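# Drawer kits by lamp colour, then return the tower-colour kit

## Task

Some or all of the kits on the tray have a lamp beside them that is lit, and no two of those lamps share a colour. Move every lit-lamp kit into its own drawer, using only drawers that held nothing at the start and never two kits in one drawer, then push all drawers completely closed. Kits whose lamps are dark stay on the tray. Some time afterwards the signal tower shows one of the lamp colours. Take just the kit whose lamp was that colour out of its drawer and put it back on the tray, then close every drawer completely once more. Everything must stay in its final place without the robot holding it. Finish by releasing and pulling the grippers away.

## Robot and tools

ROBOT. There are two arms, left_arm and right_arm, each with a parallel gripper. left_arm is mounted on the +y side. The names do not tell you which side of a camera image an arm appears on.

FRAMES. The state line gives each gripper's end_effector_position in metres and end_effector_quat_wxyz in one shared scene frame. Its origin is on the table top midway between the arms, +x points out over the table and +z points up. Printed positions can be slightly off, more so at long reach. Each gripper has its own axes: the fingers point along its +z and close along its y. end_effector_position is the spot between the pads when they are shut. Fingertips extend about 33 mm past it when closed and 9 mm when fully open, and closing moves the tips about 24 mm further from the arm, so keep that clearance above surfaces.

ROW FORMAT. Every motion command is a row of 18 numbers, each in [-1, 1], always filling both arms: left_arm dx, dy, dz, rx, ry, rz, then left_gripper position, force_limit, speed, then the same nine for right_arm and right_gripper. dx to rz are an offset, not a pose, in that gripper's own axes. A value of 1.0 equals 0.6 m of travel or 180 degrees of turn. rx, ry, rz form a single rotation vector.

GRIPPER NUMBERS. position +1 is fully open (140 mm); the pads touch near -0.8; -1 keeps closing until blocked. force_limit sets grip strength: roughly 14 N at -1, 60 N at 0, 107 N at +1 (for parts up to 40 mm wide). speed sets how fast the gap changes: about 30 mm/s at -1, 140 at 0, 250 at +1. These three are commands, so a 0 means something; to keep a gripper unchanged, resend its previous three values. Fingers that are stopped stay put until position changes by 0.01 or more. To squeeze harder while holding, raise force_limit and switch position between -1 and -0.98.

execute_actions. Argument actions: a list of actions. Each action is a table of up to 15 rows, one per control step of 1/30 s; if fewer rows are given the last one repeats to fill 15. Every row's offset is measured from the gripper's measured pose when that action began (for the first action in a call, the pose in the latest result), not from the preceding row. An empty list just returns state and images. Each step the command is clipped to within 70 mm and 16 degrees of the current pose, so distant targets need several actions; after an action an arm continues only to its last clipped pose. Position takes priority over orientation when both cannot be met. To hold an arm still, send the offset back to its desired pose in the first call of a reply and zeros afterwards.

move. Argument target: one 18-number row as above, offsets from the pose in the most recent result that shows one. speed: path top speed in m/s, 0.002 to 0.5, default 0.25; turning is capped at twice that in rad/s. Both grippers follow straight paths ending together, lasting 0.5 to 10 s; longer paths are cut short. Paths do not avoid obstacles or the other arm, and grippers can lag, drift or overshoot speed near full reach. blocking false returns after 0.5 s while motion continues; check with wait(0), and call wait or stop before any further execute_actions or move. The result adds a move: line with the ending (done, off_target, moving, held, fault), limits that acted (limits=paced means the pose was clipped; limits=held means a check blocked some steps, after which the arm may move much faster), and each gripper's distance from its target. Faster moves and targets set deeper past a contact push harder.

wait. Argument seconds, 0 to 10. Lets time pass with last commands held; returns early if a running move ends.

stop. No arguments. Brakes a running move; it needs stopping distance. Fingers keep moving.

zoom_image. Arguments camera (cam_high, cam_left_wrist or cam_right_wrist) and region [x0, y0, x1, y1] in pixels of that camera's 504x504 image, top-left origin, at most 504 by 504.

finished_scene. Argument scene: the number of the scene being ended. Irreversible; the goal must already hold and stay held. Replying with no tool call also ends things.

RESULT LINES. object_status: 0 moving, 1 blocked while opening, 2 blocked while closing (a grip; check for this after closing), 3 reached the requested position or pads touched (thin items may still be held). position_measured is in counts, 3 fully open to 230 pads touching, not linear. Hand target lines show where the controller is driving each gripper. A pose unreachable line means the clearance check altered or blocked that arm's command. Step readings list positions at some steps, with HELD marking steps where an arm was held back. Joint torques and External joint torques (with extra lines for earlier actions) are noisy and include friction and held weight. MOTOR HOT warns of heating from holding loads; OVER-TEMPERATURE FAULT brakes the arm until it cools. TORQUE FAULT: if a joint reaches its load limit (waist, shoulder 20 N m; upper arm roll, elbow 18; forearm roll, wrist pitch, wrist roll 12), that arm halts for 10 s and drops the rest of the call.

CAUTIONS. Never knock or place anything off the table. Keep the arms from striking or pressing on each other. Avoid drops, slips, slams and forceful shoves. Held parts may be tugged briefly and loose objects nudged, so recheck grips. The simulation keeps running while you compose a reply, with the last command held.

Each tool is called after "Request:" as name([rows], argument=value, ...), one row to a line, values as JSON.

## Session

Request:
execute_actions(actions=[])

Scene clock: 0.00 s.
left_arm: end_effector_position=(+0.3107, +0.4379, +0.1635) position_measured=3 object_status=3 end_effector_quat_wxyz=(-0.143, +0.647, -0.609, -0.436) | right_arm: end_effector_position=(+0.6259, -0.7987, +0.1506) position_measured=3 object_status=3 end_effector_quat_wxyz=(+0.054, -0.323, +0.718, -0.614)
Joint positions: left_arm=[-0.089  0.153 -0.089 -2.229  0.607  1.578 -0.645] | right_arm=[-0.443  0.455 -0.014 -2.113 -2.181  2.202  2.334]
Joint velocities: left_arm=[ 0.     0.    -0.001 -0.    -0.001 -0.001 -0.   ] | right_arm=[ 0.     0.     0.    -0.001  0.001 -0.001  0.001]
Joint torques (N m, as the joint torque sensors report them, + toward a larger angle): no reading
External joint torques (N m, as the arm's controller estimates them; a push from outside toward a larger angle lowers the number): no reading
Hand target (left_arm): +0.311, +0.438, +0.163; -0.143, +0.647, -0.609, -0.436
Hand target (right_arm): +0.626, -0.799, +0.151; +0.054, -0.323, +0.718, -0.614

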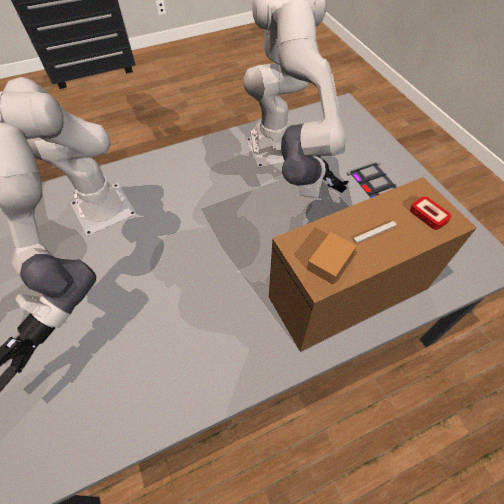

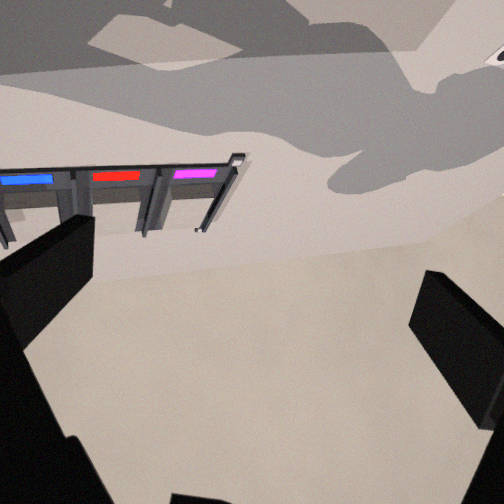

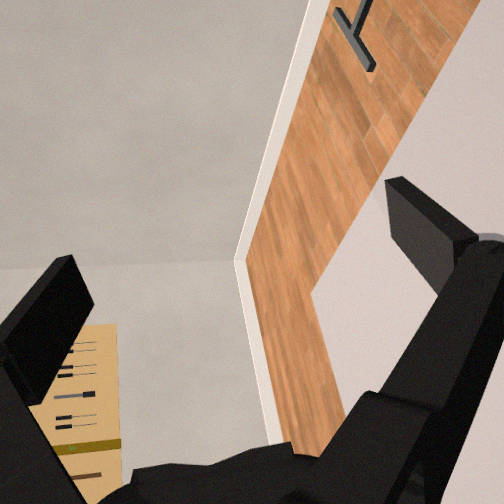

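Request:
zoom_image(camera="cam_high", region=[250, 120, 490, 360])

Request:
zoom_image(camera="cam_left_wrist", region=[0, 130, 260, 280])

Region (250, 120, 490, 360) of cam_high's 504x504 image, scaled by 2.100, with more detail than that image has.

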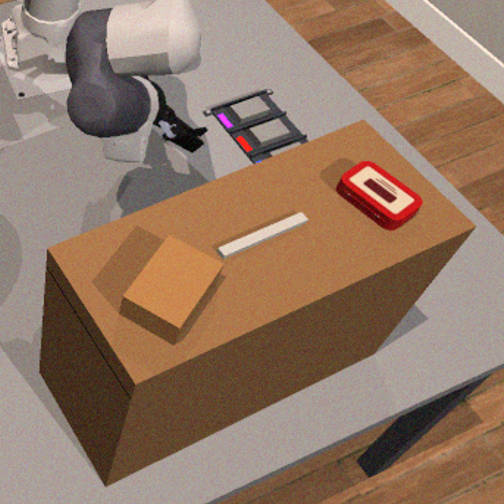

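Region (0, 130, 260, 280) of cam_left_wrist's 504x504 image, scaled by 1.938, with more detail than that image has; it fills the top 291 rows of this view, and the rest is white.

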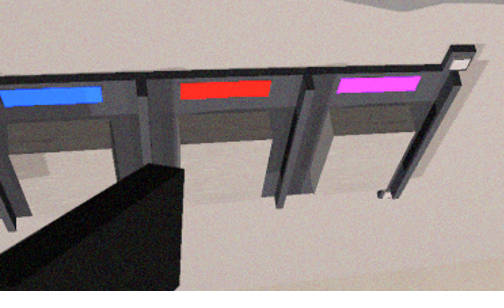

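Request:
move(target=[-0.323,0.044,0.045,0.137,0.271,0.018,1,0,0,-0.105,-0.004,-0.956,0.571,-0.433,-0.424,1,0,0], speed=0.3)

Scene clock: 22.50 s.
left_arm: end_effector_position=(+0.2937, +0.5885, +0.2977) position_measured=3 object_status=3 end_effector_quat_wxyz=(+0.003, +0.716, -0.698, -0.010) | right_arm: end_effector_position=(+0.4088, -0.2829, +0.2768) position_measured=3 object_status=3 end_effector_quat_wxyz=(-0.243, +0.594, +0.437, +0.630)
Joint positions: left_arm=[-0.12  -0.591  0.66  -2.308  0.374  1.79   0.203] | right_arm=[ 1.309  1.736 -1.313 -3.054 -2.802  0.539  3.007]
Joint velocities: left_arm=[-0.005 -0.002  0.004  0.001 -0.001 -0.007  0.025] | right_arm=[ 0.     0.003 -0.001  0.     0.001 -0.004  0.002]
Joint torques (N m, as the joint torque sensors report them, + toward a larger angle): left_arm=[ -1.27  -6.62 -10.71  24.22   0.26   1.97   0.25] | right_arm=[  0.99 -12.73 -18.34  -8.38   3.11   0.07   0.46]
External joint torques (N m, as the arm's controller estimates them; a push from outside toward a larger angle lowers the number): left_arm=[-1.26 -0.65 -0.25  1.28 -0.53 -0.47  0.25] | right_arm=[ 1.01  1.56 -0.64 -1.74 -0.06 -0.46  0.42]
Hand target (left_arm): +0.293, +0.588, +0.299; +0.004, +0.712, -0.702, -0.009
Hand target (right_arm): +0.408, -0.282, +0.278; -0.246, +0.594, +0.437, +0.629
Off the commanded pose (left_arm): 0.011 m, 2 deg.
Off the commanded pose (right_arm): 0.009 m, 21 deg; orientation clipped at the last step of the last action.
joint sent to its limit (right arm) — the command would take joint 4 (elbow) past its lower limit, joint 5 (forearm roll) past its lower limit, joint 6 (wrist pitch) past its lower limit and joint 7 (wrist roll) past its upper limit, so those joints were sent only as far as their limits.
move: off_target (left_arm, right_arm); limits=paced

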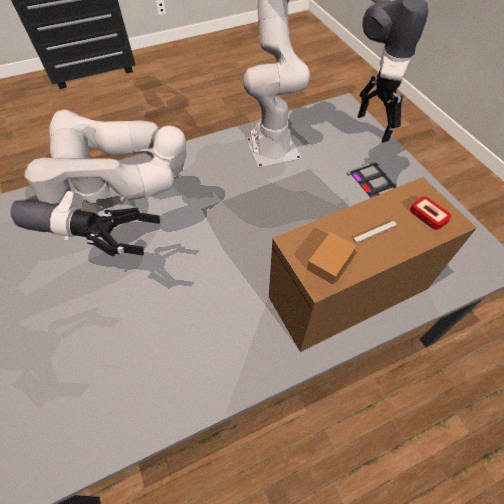

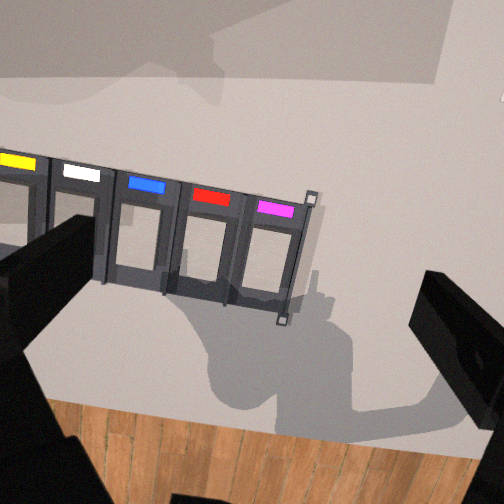

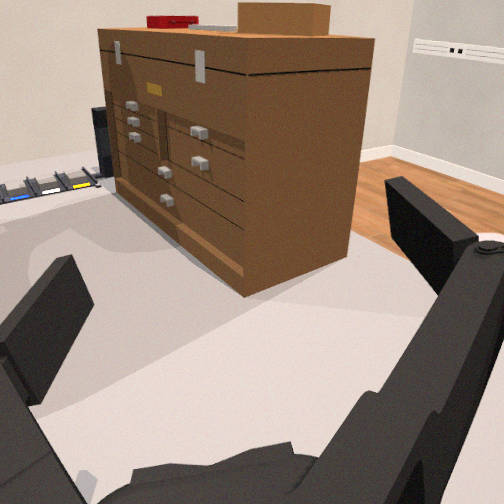

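Request:
move(target=[0.05,-0.2,0,0,0,0,1,0,0,0,0,0,0,0,0,1,0,0])

Request:
zoom_image(camera="cam_right_wrist", region=[0, 60, 260, 260])

Scene clock: 27.70 s.
left_arm: end_effector_position=(+0.4130, +0.5590, +0.2953) position_measured=3 object_status=3 end_effector_quat_wxyz=(+0.004, +0.717, -0.697, -0.012) | right_arm: end_effector_position=(+0.4086, -0.2826, +0.2768) position_measured=3 object_status=3 end_effector_quat_wxyz=(-0.244, +0.593, +0.437, +0.630)
Joint positions: left_arm=[-0.294 -0.216  0.745 -2.043  0.169  1.862  0.225] | right_arm=[ 1.309  1.736 -1.313 -3.054 -2.802  0.538  3.008]
Joint velocities: left_arm=[-0.002  0.003  0.003  0.002 -0.014  0.001  0.019] | right_arm=[-0.002 -0.     0.002  0.001  0.     0.001  0.001]
Joint torques (N m, as the joint torque sensors report them, + toward a larger angle): left_arm=[ -1.15 -15.11  -5.63  25.89  -0.5    2.73   0.36] | right_arm=[ -0.37 -14.09 -16.72  -7.15   3.21   0.53   0.12]
External joint torques (N m, as the arm's controller estimates them; a push from outside toward a larger angle lowers the number): left_arm=[-0.94  0.62 -0.7   1.86 -1.26  0.3   0.35] | right_arm=[-0.3   0.19  0.93 -0.55  0.05 -0.01  0.08]
Hand target (left_arm): +0.415, +0.558, +0.296; +0.003, +0.714, -0.700, -0.009
Hand target (right_arm): +0.409, -0.283, +0.277; -0.243, +0.594, +0.437, +0.630
Off the commanded pose (left_arm): 0.003 m, 0 deg.
Off the commanded pose (right_arm): 0.000 m, 0 deg.
move: done

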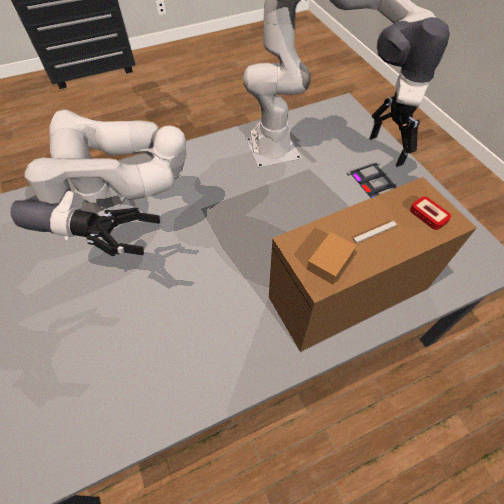

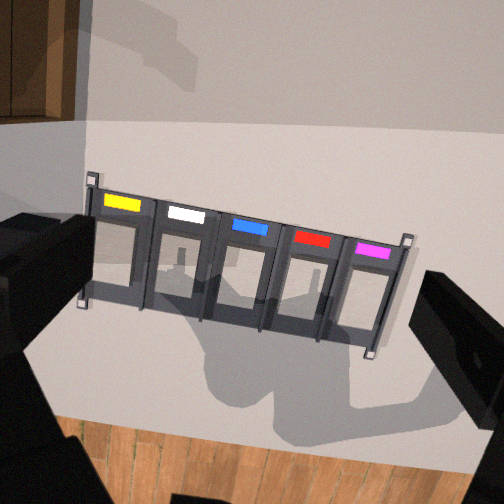

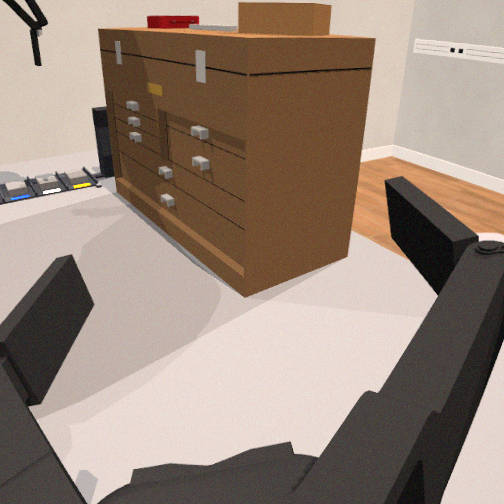

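Region (0, 60, 260, 260) of cam_right_wrist's 504x504 image, scaled by 1.938, with more detail than that image has; it fills the top 388 rows of this view, and the rest is white.

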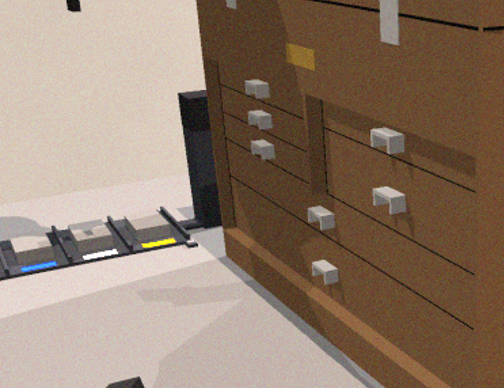

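Request:
move(target=[0,0,0.2,0,0,0,1,0,0,0,0,0,0,0,0,1,0,0])

Scene clock: 34.60 s.
left_arm: end_effector_position=(+0.4112, +0.5575, +0.1751) position_measured=3 object_status=3 end_effector_quat_wxyz=(+0.006, +0.717, -0.697, -0.012) | right_arm: end_effector_position=(+0.4086, -0.2826, +0.2768) position_measured=3 object_status=3 end_effector_quat_wxyz=(-0.244, +0.593, +0.437, +0.630)
Joint positions: left_arm=[-0.301 -0.09   0.802 -2.258  0.099  2.172  0.279] | right_arm=[ 1.309  1.736 -1.313 -3.054 -2.802  0.538  3.008]
Joint velocities: left_arm=[-0.002  0.     0.001  0.    -0.003  0.012  0.016] | right_arm=[ 0.001  0.001 -0.001  0.001  0.     0.     0.001]
Joint torques (N m, as the joint torque sensors report them, + toward a larger angle): left_arm=[ -0.74 -16.95  -2.4   21.82  -0.52   2.83   0.26] | right_arm=[ -0.23 -14.02 -16.59  -7.13   3.12   0.34   0.13]
External joint torques (N m, as the arm's controller estimates them; a push from outside toward a larger angle lowers the number): left_arm=[-0.71  1.27 -0.37 -1.25 -1.17  0.39  0.26] | right_arm=[-0.3   0.22  1.13 -0.57 -0.06 -0.18  0.09]
Hand target (left_arm): +0.412, +0.557, +0.174; +0.005, +0.715, -0.699, -0.011
Hand target (right_arm): +0.409, -0.283, +0.277; -0.244, +0.593, +0.437, +0.630
Off the commanded pose (left_arm): 0.003 m, 0 deg.
Off the commanded pose (right_arm): 0.000 m, 0 deg.
joint sent to its limit (right arm) — the command would take joint 5 (forearm roll) past its lower limit, so that joint was sent only as far as its limit.
move: done

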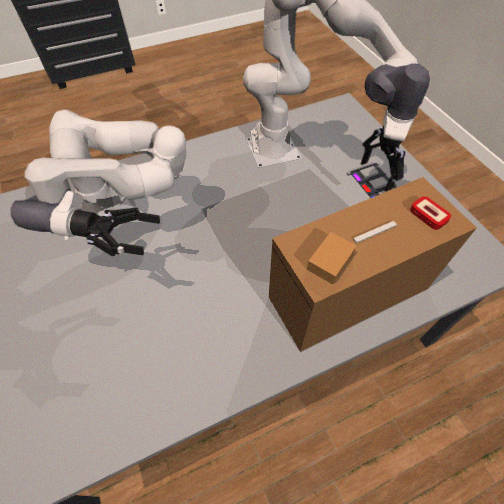

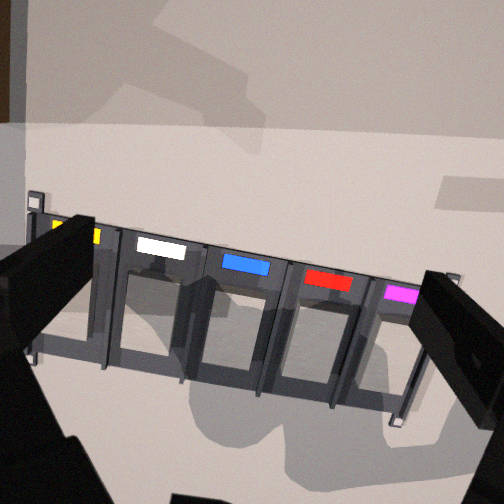

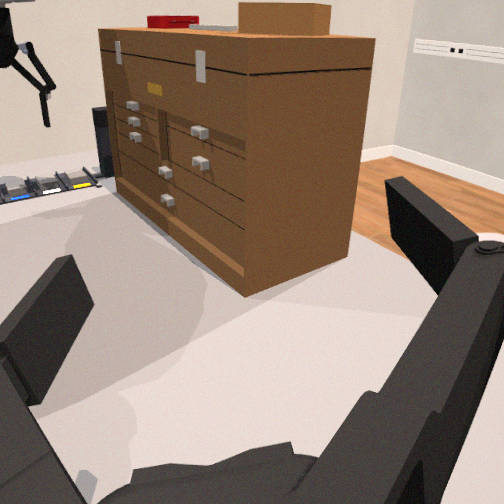

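Request:
move(target=[0.228,-0.008,-0.042,0.188,0.474,-0.188,1,0,0,0,0,0,0,0,0,1,0,0], speed=0.3)

Scene clock: 46.40 s.
left_arm: end_effector_position=(+0.4216, +0.4248, +0.2049) position_measured=3 object_status=3 end_effector_quat_wxyz=(+0.275, +0.657, -0.270, +0.648) | right_arm: end_effector_position=(+0.4086, -0.2826, +0.2768) position_measured=3 object_status=3 end_effector_quat_wxyz=(-0.244, +0.593, +0.437, +0.630)
Joint positions: left_arm=[-0.747 -0.98   1.792 -2.657 -0.928  2.376  0.961] | right_arm=[ 1.309  1.736 -1.313 -3.054 -2.802  0.538  3.008]
Joint velocities: left_arm=[-0.001 -0.002 -0.001  0.001  0.001  0.01   0.032] | right_arm=[-0.001 -0.     0.001  0.     0.001 -0.    -0.001]
Joint torques (N m, as the joint torque sensors report them, + toward a larger angle): left_arm=[  0.9   12.85 -18.69   3.01   0.23  -1.68   0.37] | right_arm=[ -0.33 -13.88 -16.76  -7.16   3.14   0.36   0.15]
External joint torques (N m, as the arm's controller estimates them; a push from outside toward a larger angle lowers the number): left_arm=[ 0.96 -2.99  0.49 -2.45  0.62  0.27  0.34] | right_arm=[-0.27  0.39  0.93 -0.55 -0.03 -0.17  0.11]
Hand target (left_arm): +0.421, +0.425, +0.203; +0.270, +0.656, -0.274, +0.649
Hand target (right_arm): +0.409, -0.283, +0.277; -0.244, +0.593, +0.437, +0.630
Off the commanded pose (left_arm): 0.007 m, 1 deg.
Off the commanded pose (right_arm): 0.000 m, 0 deg.
joint sent to its limit (right arm) — the command would take joint 5 (forearm roll) past its lower limit, so that joint was sent only as far as its limit.
move: off_target (left_arm)

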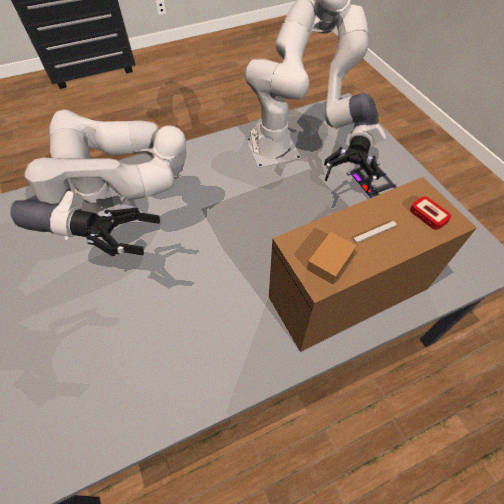

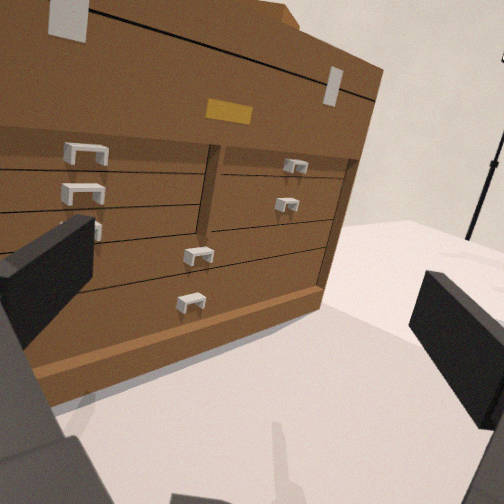

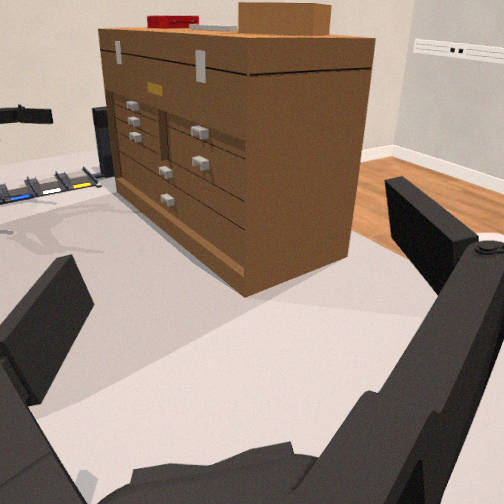

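Request:
move(target=[0.138,-0.157,0.149,0.239,-0.233,-0.096,0.2,0,0,0,0,0,0,0,0,1,0,0], speed=0.3)

Scene clock: 66.10 s.
left_arm: end_effector_position=(+0.5612, +0.4208, +0.2925) position_measured=104 object_status=3 end_effector_quat_wxyz=(+0.008, +0.920, +0.005, +0.393) | right_arm: end_effector_position=(+0.4086, -0.2826, +0.2768) position_measured=3 object_status=3 end_effector_quat_wxyz=(-0.244, +0.593, +0.437, +0.630)
Joint positions: left_arm=[-1.247 -0.37   1.203 -2.139 -2.186  3.599  0.773] | right_arm=[ 1.309  1.736 -1.313 -3.054 -2.802  0.538  3.008]
Joint velocities: left_arm=[-0.004 -0.003  0.005  0.003  0.001  0.016  0.016] | right_arm=[-0.001 -0.    -0.    -0.    -0.     0.     0.   ]
Joint torques (N m, as the joint torque sensors report them, + toward a larger angle): left_arm=[-1.69 -0.2  -9.26 21.43  1.96  0.77  0.29] | right_arm=[ -0.55 -13.87 -16.75  -7.41   3.15   0.38   0.17]
External joint torques (N m, as the arm's controller estimates them; a push from outside toward a larger angle lowers the number): left_arm=[-1.81 -1.79  0.49  1.05  0.89  0.33  0.27] | right_arm=[-0.49  0.4   0.97 -0.73 -0.03 -0.15  0.13]
Hand target (left_arm): +0.561, +0.422, +0.293; +0.004, +0.920, +0.001, +0.392
Hand target (right_arm): +0.409, -0.283, +0.277; -0.244, +0.593, +0.437, +0.630
Off the commanded pose (left_arm): 0.013 m, 2 deg.
Off the commanded pose (right_arm): 0.000 m, 0 deg.
joint sent to its limit (right arm) — the command would take joint 5 (forearm roll) past its lower limit, so that joint was sent only as far as its limit.
move: off_target (left_arm)

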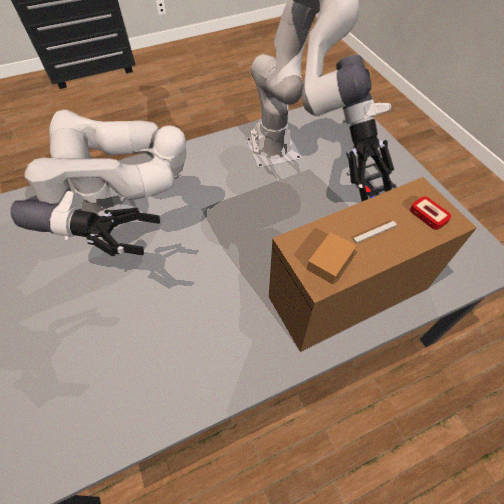

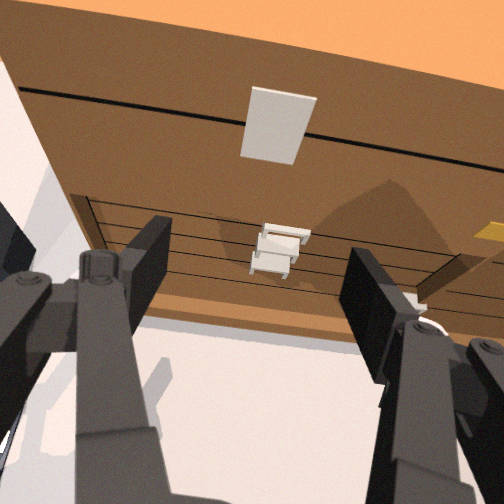

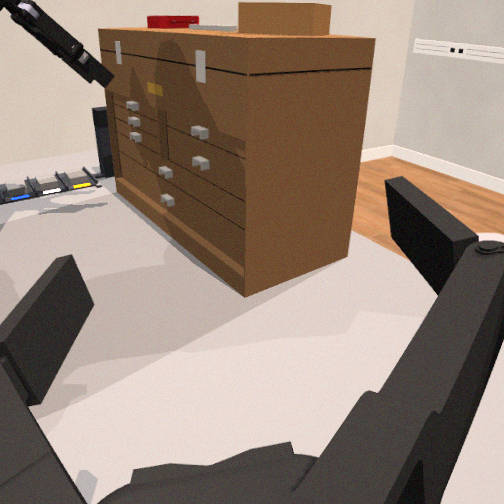

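Request:
move(target=[-0.045,0.03,0.048,0,0.133,0,0.2,0,0,0,0,0,0,0,0,1,0,0])

Scene clock: 73.80 s.
left_arm: end_effector_position=(+0.5600, +0.3978, +0.2466) position_measured=104 object_status=3 end_effector_quat_wxyz=(+0.030, +0.827, -0.018, +0.562) | right_arm: end_effector_position=(+0.4086, -0.2826, +0.2768) position_measured=3 object_status=3 end_effector_quat_wxyz=(-0.244, +0.593, +0.437, +0.630)
Joint positions: left_arm=[ 0.277 -0.187 -0.065 -2.553 -2.786  2.701  1.261] | right_arm=[ 1.309  1.736 -1.313 -3.054 -2.802  0.538  3.008]
Joint velocities: left_arm=[ 0.353 -0.001 -0.372 -0.008 -0.    -0.022 -0.048] | right_arm=[ 0.     0.    -0.001 -0.001  0.    -0.001  0.   ]
Joint torques (N m, as the joint torque sensors report them, + toward a larger angle): left_arm=[  2.01 -21.21  -0.89  18.16  -1.38  -1.89   0.04] | right_arm=[ -0.67 -13.78 -16.53  -7.46   3.1    0.38   0.15]
External joint torques (N m, as the arm's controller estimates them; a push from outside toward a larger angle lowers the number): left_arm=[ 2.09  0.29 -1.43 -2.19 -1.15 -0.59  0.02] | right_arm=[-0.69  0.5   1.19 -0.84 -0.08 -0.14  0.11]
Hand target (left_arm): +0.560, +0.398, +0.246; +0.034, +0.826, -0.011, +0.562
Hand target (right_arm): +0.409, -0.283, +0.277; -0.244, +0.593, +0.437, +0.630
Off the commanded pose (left_arm): 0.009 m, 4 deg.
Off the commanded pose (right_arm): 0.000 m, 0 deg.
joint sent to its limit (left arm) — the command would take joint 5 (forearm roll) past its lower limit, so that joint was sent only as far as its limit.
joint sent to its limit (right arm) — the command would take joint 5 (forearm roll) past its lower limit, so that joint was sent only as far as its limit.
move: off_target (left_arm); limits=paced

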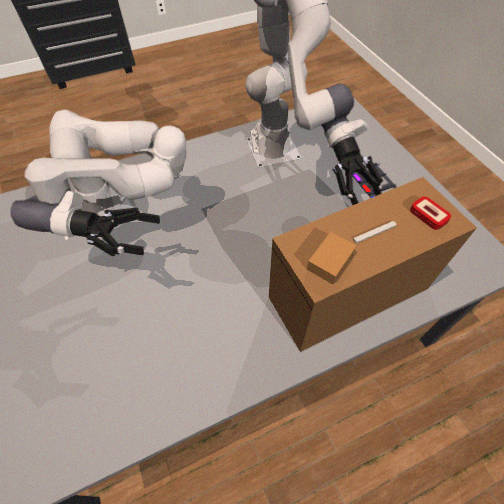

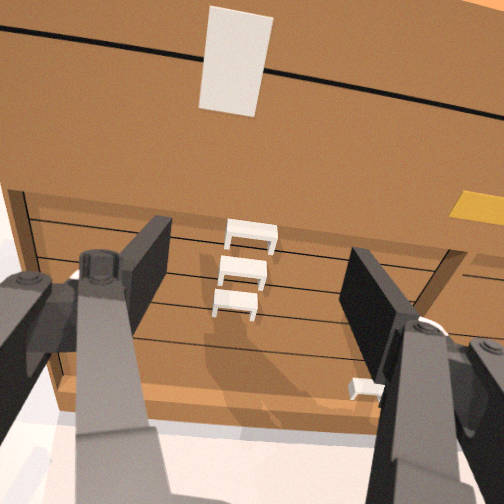

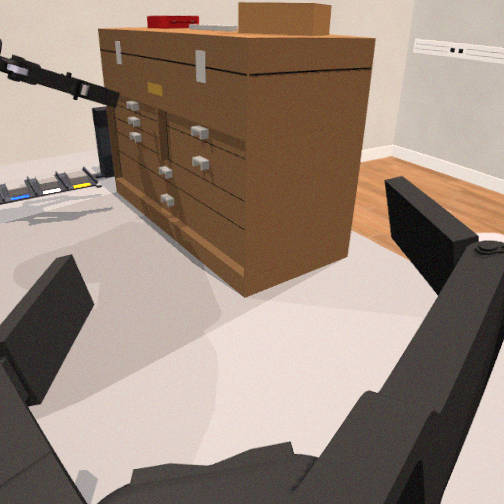

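Request:
move(target=[0.05,0,-0.2,-0.3,0,0,0.2,0,0,0,0,0,0,0,0,1,0,0], speed=0.3)

Request:
move(target=[0,0,0,0,-0.25,0,0.2,0,0,0,0,0,0,0,0,1,0,0], speed=0.3)

Scene clock: 86.00 s.
left_arm: end_effector_position=(+0.4531, +0.4056, +0.3134) position_measured=104 object_status=3 end_effector_quat_wxyz=(+0.404, +0.728, -0.270, +0.483) | right_arm: end_effector_position=(+0.4086, -0.2826, +0.2768) position_measured=3 object_status=3 end_effector_quat_wxyz=(-0.244, +0.593, +0.437, +0.630)
Joint positions: left_arm=[ 0.26  -0.029  0.586 -2.372 -1.276  1.593  0.45 ] | right_arm=[ 1.309  1.736 -1.313 -3.054 -2.802  0.538  3.008]
Joint velocities: left_arm=[ 0.001  0.     0.001  0.002 -0.    -0.013 -0.007] | right_arm=[-0.001  0.001  0.    -0.001 -0.001  0.    -0.001]
Joint torques (N m, as the joint torque sensors report them, + toward a larger angle): left_arm=[  1.42 -22.08  -0.09  20.9   -0.38  -1.75  -0.06] | right_arm=[ -0.46 -13.77 -16.68  -7.24   3.14   0.37   0.13]
External joint torques (N m, as the arm's controller estimates them; a push from outside toward a larger angle lowers the number): left_arm=[ 1.29  1.33  0.19  0.81  1.09 -0.59 -0.1 ] | right_arm=[-0.39  0.49  1.01 -0.59 -0.03 -0.16  0.09]
Hand target (left_arm): +0.452, +0.406, +0.313; +0.406, +0.729, -0.269, +0.481
Hand target (right_arm): +0.409, -0.283, +0.277; -0.244, +0.593, +0.437, +0.630
Off the commanded pose (left_arm): 0.009 m, 1 deg.
Off the commanded pose (right_arm): 0.000 m, 0 deg.
joint sent to its limit (right arm) — the command would take joint 5 (forearm roll) past its lower limit, so that joint was sent only as far as its limit.
move: off_target (left_arm)

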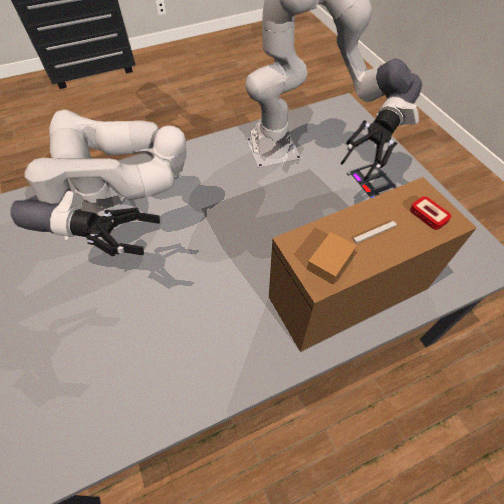

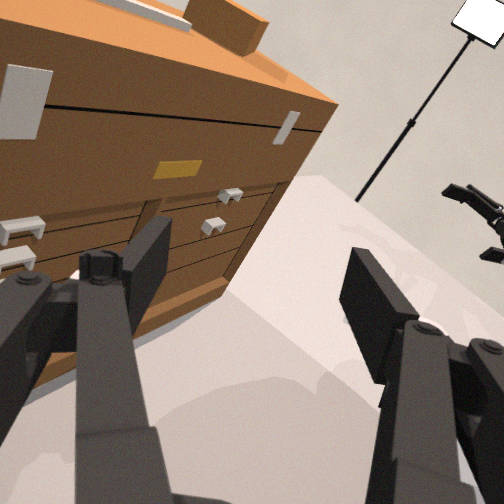

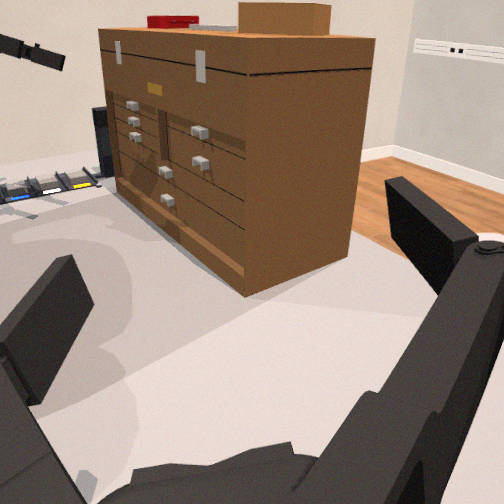

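Scene clock: 88.20 s.
left_arm: end_effector_position=(+0.4540, +0.4094, +0.3137) position_measured=104 object_status=3 end_effector_quat_wxyz=(+0.265, +0.860, -0.402, +0.170) | right_arm: end_effector_position=(+0.4086, -0.2826, +0.2768) position_measured=3 object_status=3 end_effector_quat_wxyz=(-0.244, +0.593, +0.437, +0.630)
Joint positions: left_arm=[ 0.212 -0.064  0.345 -2.001 -0.595  1.705 -0.121] | right_arm=[ 1.309  1.736 -1.313 -3.054 -2.802  0.538  3.008]
Joint velocities: left_arm=[ 0.    -0.     0.001  0.002  0.001 -0.001 -0.032] | right_arm=[ 0.001  0.001  0.    -0.001 -0.001  0.     0.001]
Joint torques (N m, as the joint torque sensors report them, + toward a larger angle): left_arm=[  0.53 -25.64  -2.25  23.93   0.42   0.85  -0.07] | right_arm=[ -0.28 -13.95 -16.83  -7.37   3.12   0.38   0.13]
External joint torques (N m, as the arm's controller estimates them; a push from outside toward a larger angle lowers the number): left_arm=[ 0.53  2.05 -1.61  0.19  0.92 -0.54 -0.11] | right_arm=[-0.28  0.33  0.87 -0.72 -0.06 -0.14  0.09]
Hand target (left_arm): +0.453, +0.409, +0.313; +0.266, +0.862, -0.399, +0.166
Hand target (right_arm): +0.409, -0.283, +0.277; -0.244, +0.593, +0.437, +0.630
Off the commanded pose (left_arm): 0.004 m, 1 deg.
Off the commanded pose (right_arm): 0.000 m, 0 deg.
joint sent to its limit (right arm) — the command would take joint 5 (forearm roll) past its lower limit, so that joint was sent only as far as its limit.
move: off_target (left_arm)

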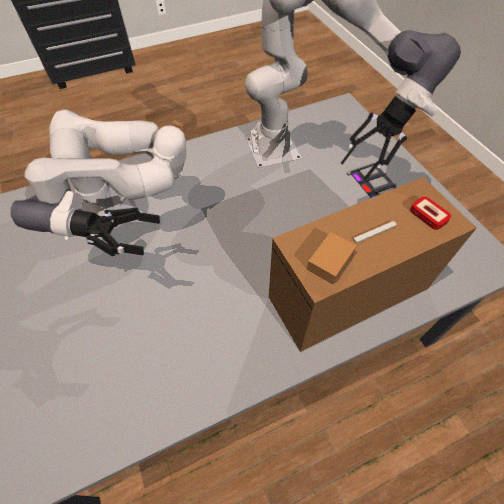

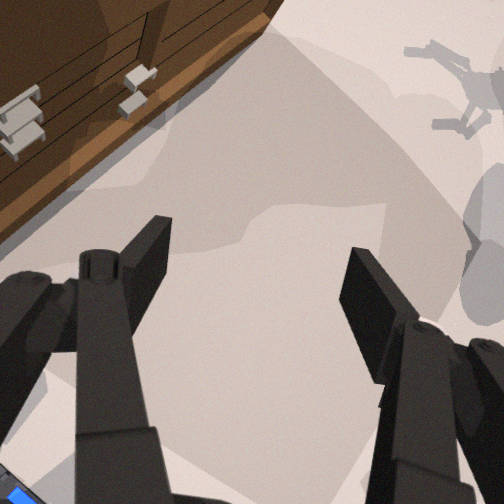

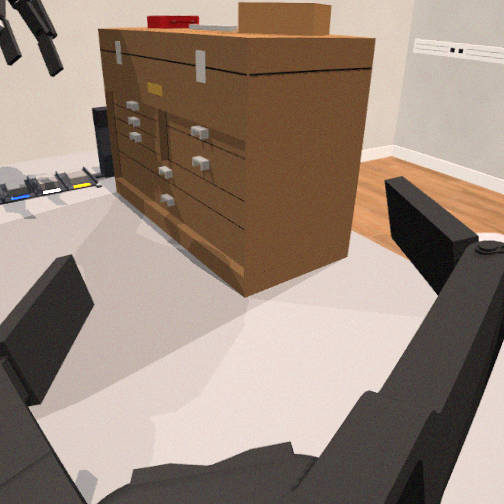

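Request:
move(target=[0,0,0.1,0.177,-0.113,-0.268,0.2,0,0,0,0,0,0,0,0,1,0,0], speed=0.35)

Request:
move(target=[0.12,0,0.02,0,0.25,0,0.2,0,0,0,0,0,0,0,0,1,0,0], speed=0.3)

Scene clock: 93.10 s.
left_arm: end_effector_position=(+0.4623, +0.3728, +0.2685) position_measured=104 object_status=3 end_effector_quat_wxyz=(+0.002, +1.000, -0.003, +0.007) | right_arm: end_effector_position=(+0.4086, -0.2826, +0.2768) position_measured=3 object_status=3 end_effector_quat_wxyz=(-0.244, +0.593, +0.437, +0.630)
Joint positions: left_arm=[ 0.387 -0.14  -0.229 -2.101 -0.039  1.979 -1.524] | right_arm=[ 1.309  1.736 -1.313 -3.054 -2.802  0.538  3.008]
Joint velocities: left_arm=[ 0.     0.001  0.    -0.001  0.    -0.003 -0.03 ] | right_arm=[ 0.001  0.     0.    -0.     0.001 -0.001 -0.001]
Joint torques (N m, as the joint torque sensors report them, + toward a larger angle): left_arm=[  1.33 -24.64  -0.1   25.03   1.77   1.99  -0.02] | right_arm=[ -0.58 -13.99 -16.69  -7.15   3.16   0.35   0.15]
External joint torques (N m, as the arm's controller estimates them; a push from outside toward a larger angle lowers the number): left_arm=[ 1.26  1.84 -1.04  0.84  0.97 -0.54 -0.02] | right_arm=[-0.63  0.29  1.   -0.57 -0.02 -0.17  0.11]
Hand target (left_arm): +0.462, +0.374, +0.268; +0.000, +1.000, +0.002, +0.006
Hand target (right_arm): +0.409, -0.283, +0.277; -0.244, +0.593, +0.437, +0.630
Off the commanded pose (left_arm): 0.005 m, 1 deg.
Off the commanded pose (right_arm): 0.000 m, 0 deg.
joint sent to its limit (right arm) — the command would take joint 5 (forearm roll) past its lower limit, so that joint was sent only as far as its limit.
move: off_target (left_arm); limits=paced

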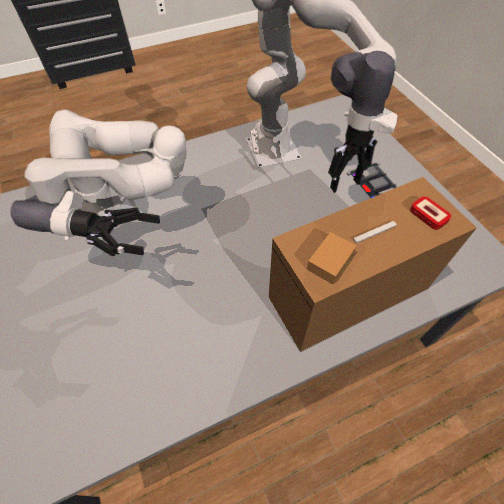

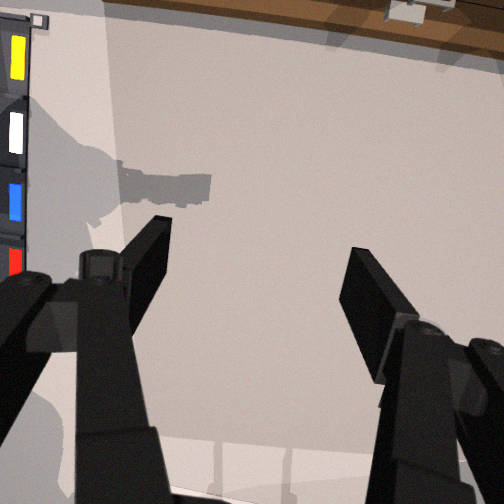

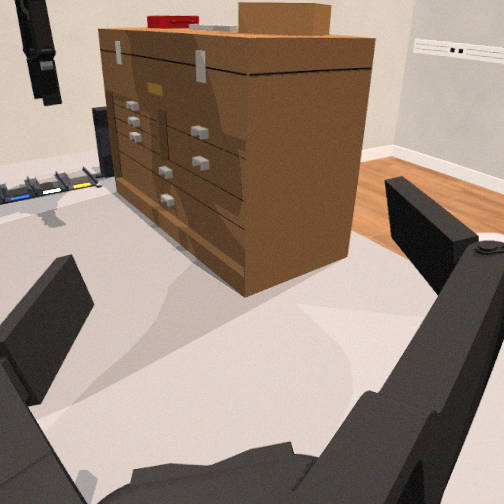

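Scene clock: 95.37 s.
left_arm: end_effector_position=(+0.5373, +0.3659, +0.2586) position_measured=104 object_status=3 end_effector_quat_wxyz=(+0.012, +0.921, +0.001, +0.389) | right_arm: end_effector_position=(+0.4086, -0.2826, +0.2768) position_measured=3 object_status=3 end_effector_quat_wxyz=(-0.244, +0.593, +0.437, +0.630)
Joint positions: left_arm=[ 0.038 -0.274  0.04  -2.714 -0.285  3.244 -1.332] | right_arm=[ 1.309  1.736 -1.313 -3.054 -2.802  0.538  3.008]
Joint velocities: left_arm=[-0.034  0.001  0.037 -0.002  0.011  0.018  0.018] | right_arm=[-0.001  0.001 -0.    -0.    -0.001 -0.     0.   ]
Joint torques (N m, as the joint torque sensors report them, + toward a larger angle): left_arm=[ -1.08 -16.96   0.1   18.9    2.13   3.89   0.31] | right_arm=[ -0.33 -13.82 -16.72  -7.3    3.11   0.38   0.15]
External joint torques (N m, as the arm's controller estimates them; a push from outside toward a larger angle lowers the number): left_arm=[-1.05  2.52  0.9  -2.51  1.05  0.45  0.29] | right_arm=[-0.29  0.44  0.98 -0.69 -0.06 -0.15  0.11]
Hand target (left_arm): +0.537, +0.365, +0.258; +0.009, +0.921, -0.005, +0.390
Hand target (right_arm): +0.409, -0.283, +0.277; -0.244, +0.593, +0.437, +0.630
Off the commanded pose (left_arm): 0.007 m, 1 deg.
Off the commanded pose (right_arm): 0.000 m, 0 deg.
joint sent to its limit (right arm) — the command would take joint 5 (forearm roll) past its lower limit, so that joint was sent only as far as its limit.
move: off_target (left_arm)

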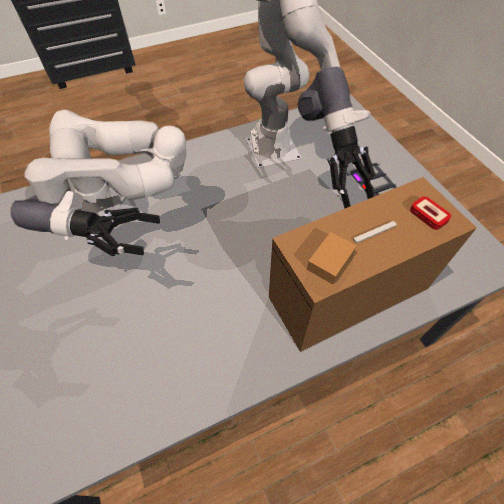

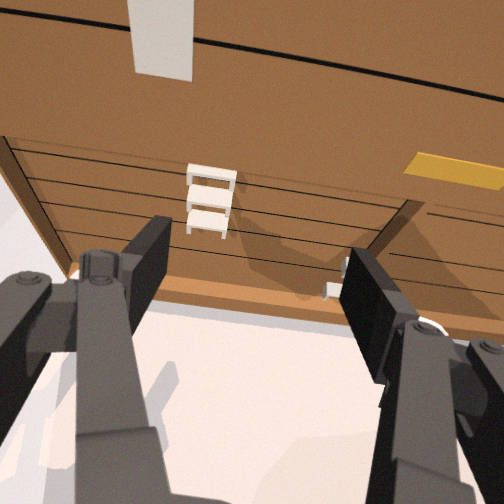

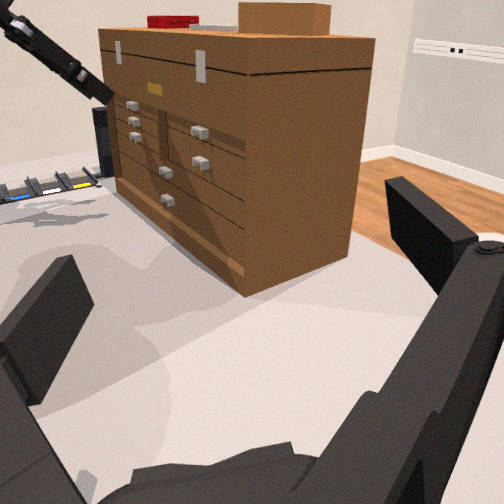

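Request:
move(target=[0.03,-0.064,0.06,0,0.133,0,0.2,0,0,0,0,0,0,0,0,1,0,0], speed=0.15)

Scene clock: 99.30 s.
left_arm: end_effector_position=(+0.5752, +0.4035, +0.2401) position_measured=104 object_status=3 end_effector_quat_wxyz=(+0.011, +0.823, +0.001, +0.568) | right_arm: end_effector_position=(+0.4086, -0.2826, +0.2768) position_measured=3 object_status=3 end_effector_quat_wxyz=(-0.244, +0.593, +0.437, +0.630)
Joint positions: left_arm=[-0.219  0.222  0.528 -2.724  0.248  4.154 -1.766] | right_arm=[ 1.309  1.736 -1.313 -3.054 -2.802  0.538  3.008]
Joint velocities: left_arm=[ 0.004  0.003 -0.002  0.001  0.003  0.012 -0.029] | right_arm=[-0.001 -0.     0.    -0.    -0.001  0.    -0.   ]
Joint torques (N m, as the joint torque sensors report them, + toward a larger angle): left_arm=[  1.94 -22.8    1.3   14.1    0.66   3.45  -0.08] | right_arm=[ -0.31 -14.16 -16.55  -7.28   3.11   0.37   0.12]
External joint torques (N m, as the arm's controller estimates them; a push from outside toward a larger angle lowers the number): left_arm=[ 1.86  2.13 -1.51  0.53  1.06  0.34 -0.11] | right_arm=[-0.28  0.13  1.14 -0.68 -0.06 -0.16  0.07]
Hand target (left_arm): +0.576, +0.402, +0.241; +0.015, +0.821, +0.004, +0.570
Hand target (right_arm): +0.409, -0.283, +0.277; -0.244, +0.593, +0.437, +0.630
Off the commanded pose (left_arm): 0.005 m, 1 deg.
Off the commanded pose (right_arm): 0.000 m, 0 deg.
joint sent to its limit (right arm) — the command would take joint 5 (forearm roll) past its lower limit, so that joint was sent only as far as its limit.
move: off_target (left_arm)

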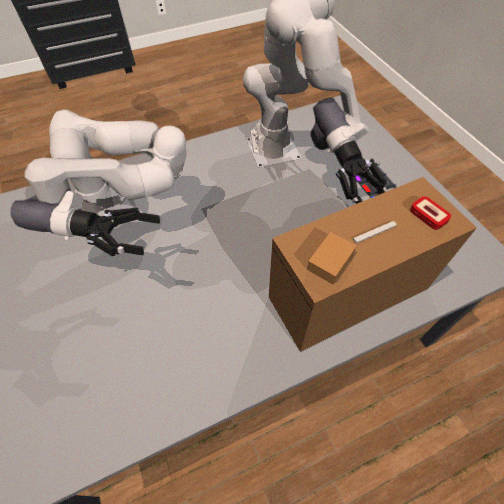

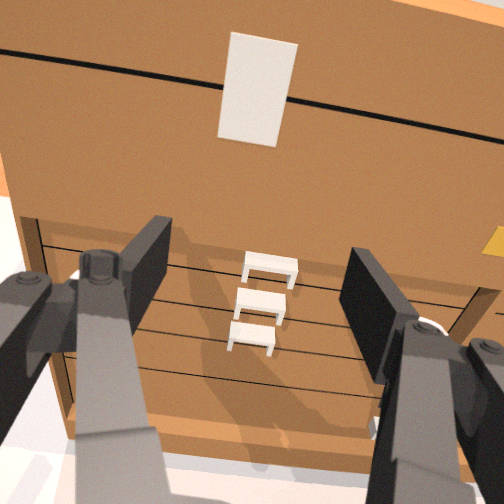

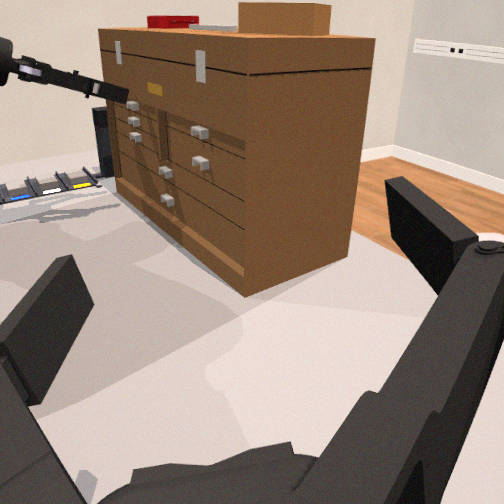

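Request:
move(target=[-0.015,0.016,0.028,0,0,0,0.0,0,0,0,0,0,0,0,0,1,0,0], speed=0.05)

Request:
zoom_image(camera="cam_right_wrist", region=[60, 60, 180, 160])

Scene clock: 103.77 s.
left_arm: end_effector_position=(+0.5814, +0.3989, +0.2298) position_measured=129 object_status=3 end_effector_quat_wxyz=(+0.010, +0.819, +0.004, +0.573) | right_arm: end_effector_position=(+0.4086, -0.2826, +0.2768) position_measured=3 object_status=3 end_effector_quat_wxyz=(-0.244, +0.593, +0.437, +0.630)
Joint positions: left_arm=[-0.224  0.286  0.509 -2.7    0.211  4.199 -1.779] | right_arm=[ 1.309  1.736 -1.313 -3.054 -2.802  0.538  3.008]
Joint velocities: left_arm=[ 0.001  0.015 -0.007  0.001 -0.016  0.021 -0.008] | right_arm=[ 0.    -0.002 -0.     0.     0.    -0.     0.001]
Joint torques (N m, as the joint torque sensors report them, + toward a larger angle): left_arm=[ -3.21 -20.77  -1.27  22.77  -0.71  -0.47  -0.09] | right_arm=[ -0.29 -13.6  -16.78  -7.3    3.11   0.37   0.13]
External joint torques (N m, as the arm's controller estimates them; a push from outside toward a larger angle lowers the number): left_arm=[-3.26  5.78 -4.8   9.93 -0.25 -3.6  -0.12] | right_arm=[-0.34  0.69  0.92 -0.69 -0.06 -0.15  0.09]
Hand target (left_arm): +0.587, +0.393, +0.226; +0.012, +0.823, +0.002, +0.568
Hand target (right_arm): +0.409, -0.283, +0.277; -0.244, +0.593, +0.437, +0.630
Off the commanded pose (left_arm): 0.009 m, 1 deg.
Off the commanded pose (right_arm): 0.000 m, 0 deg.
joint sent to its limit (right arm) — the command would take joint 5 (forearm roll) past its lower limit, so that joint was sent only as far as its limit.
move: off_target (left_arm)

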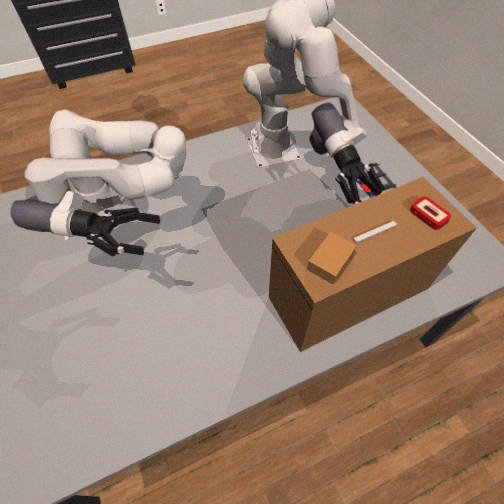

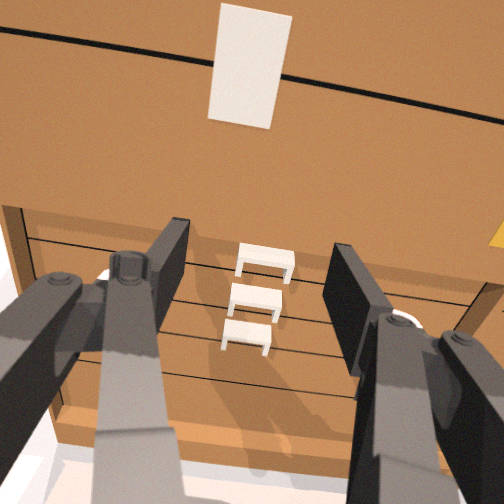

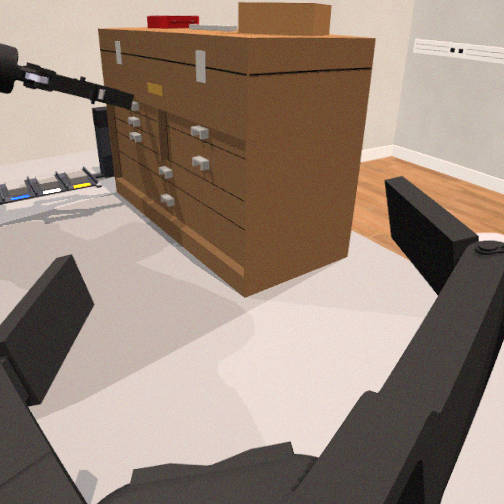

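Region (60, 60, 180, 160) of cam_right_wrist's 504x504 image, scaled by 4.200, with more detail than that image has.

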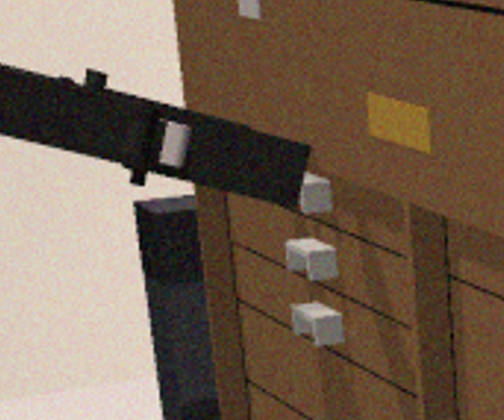

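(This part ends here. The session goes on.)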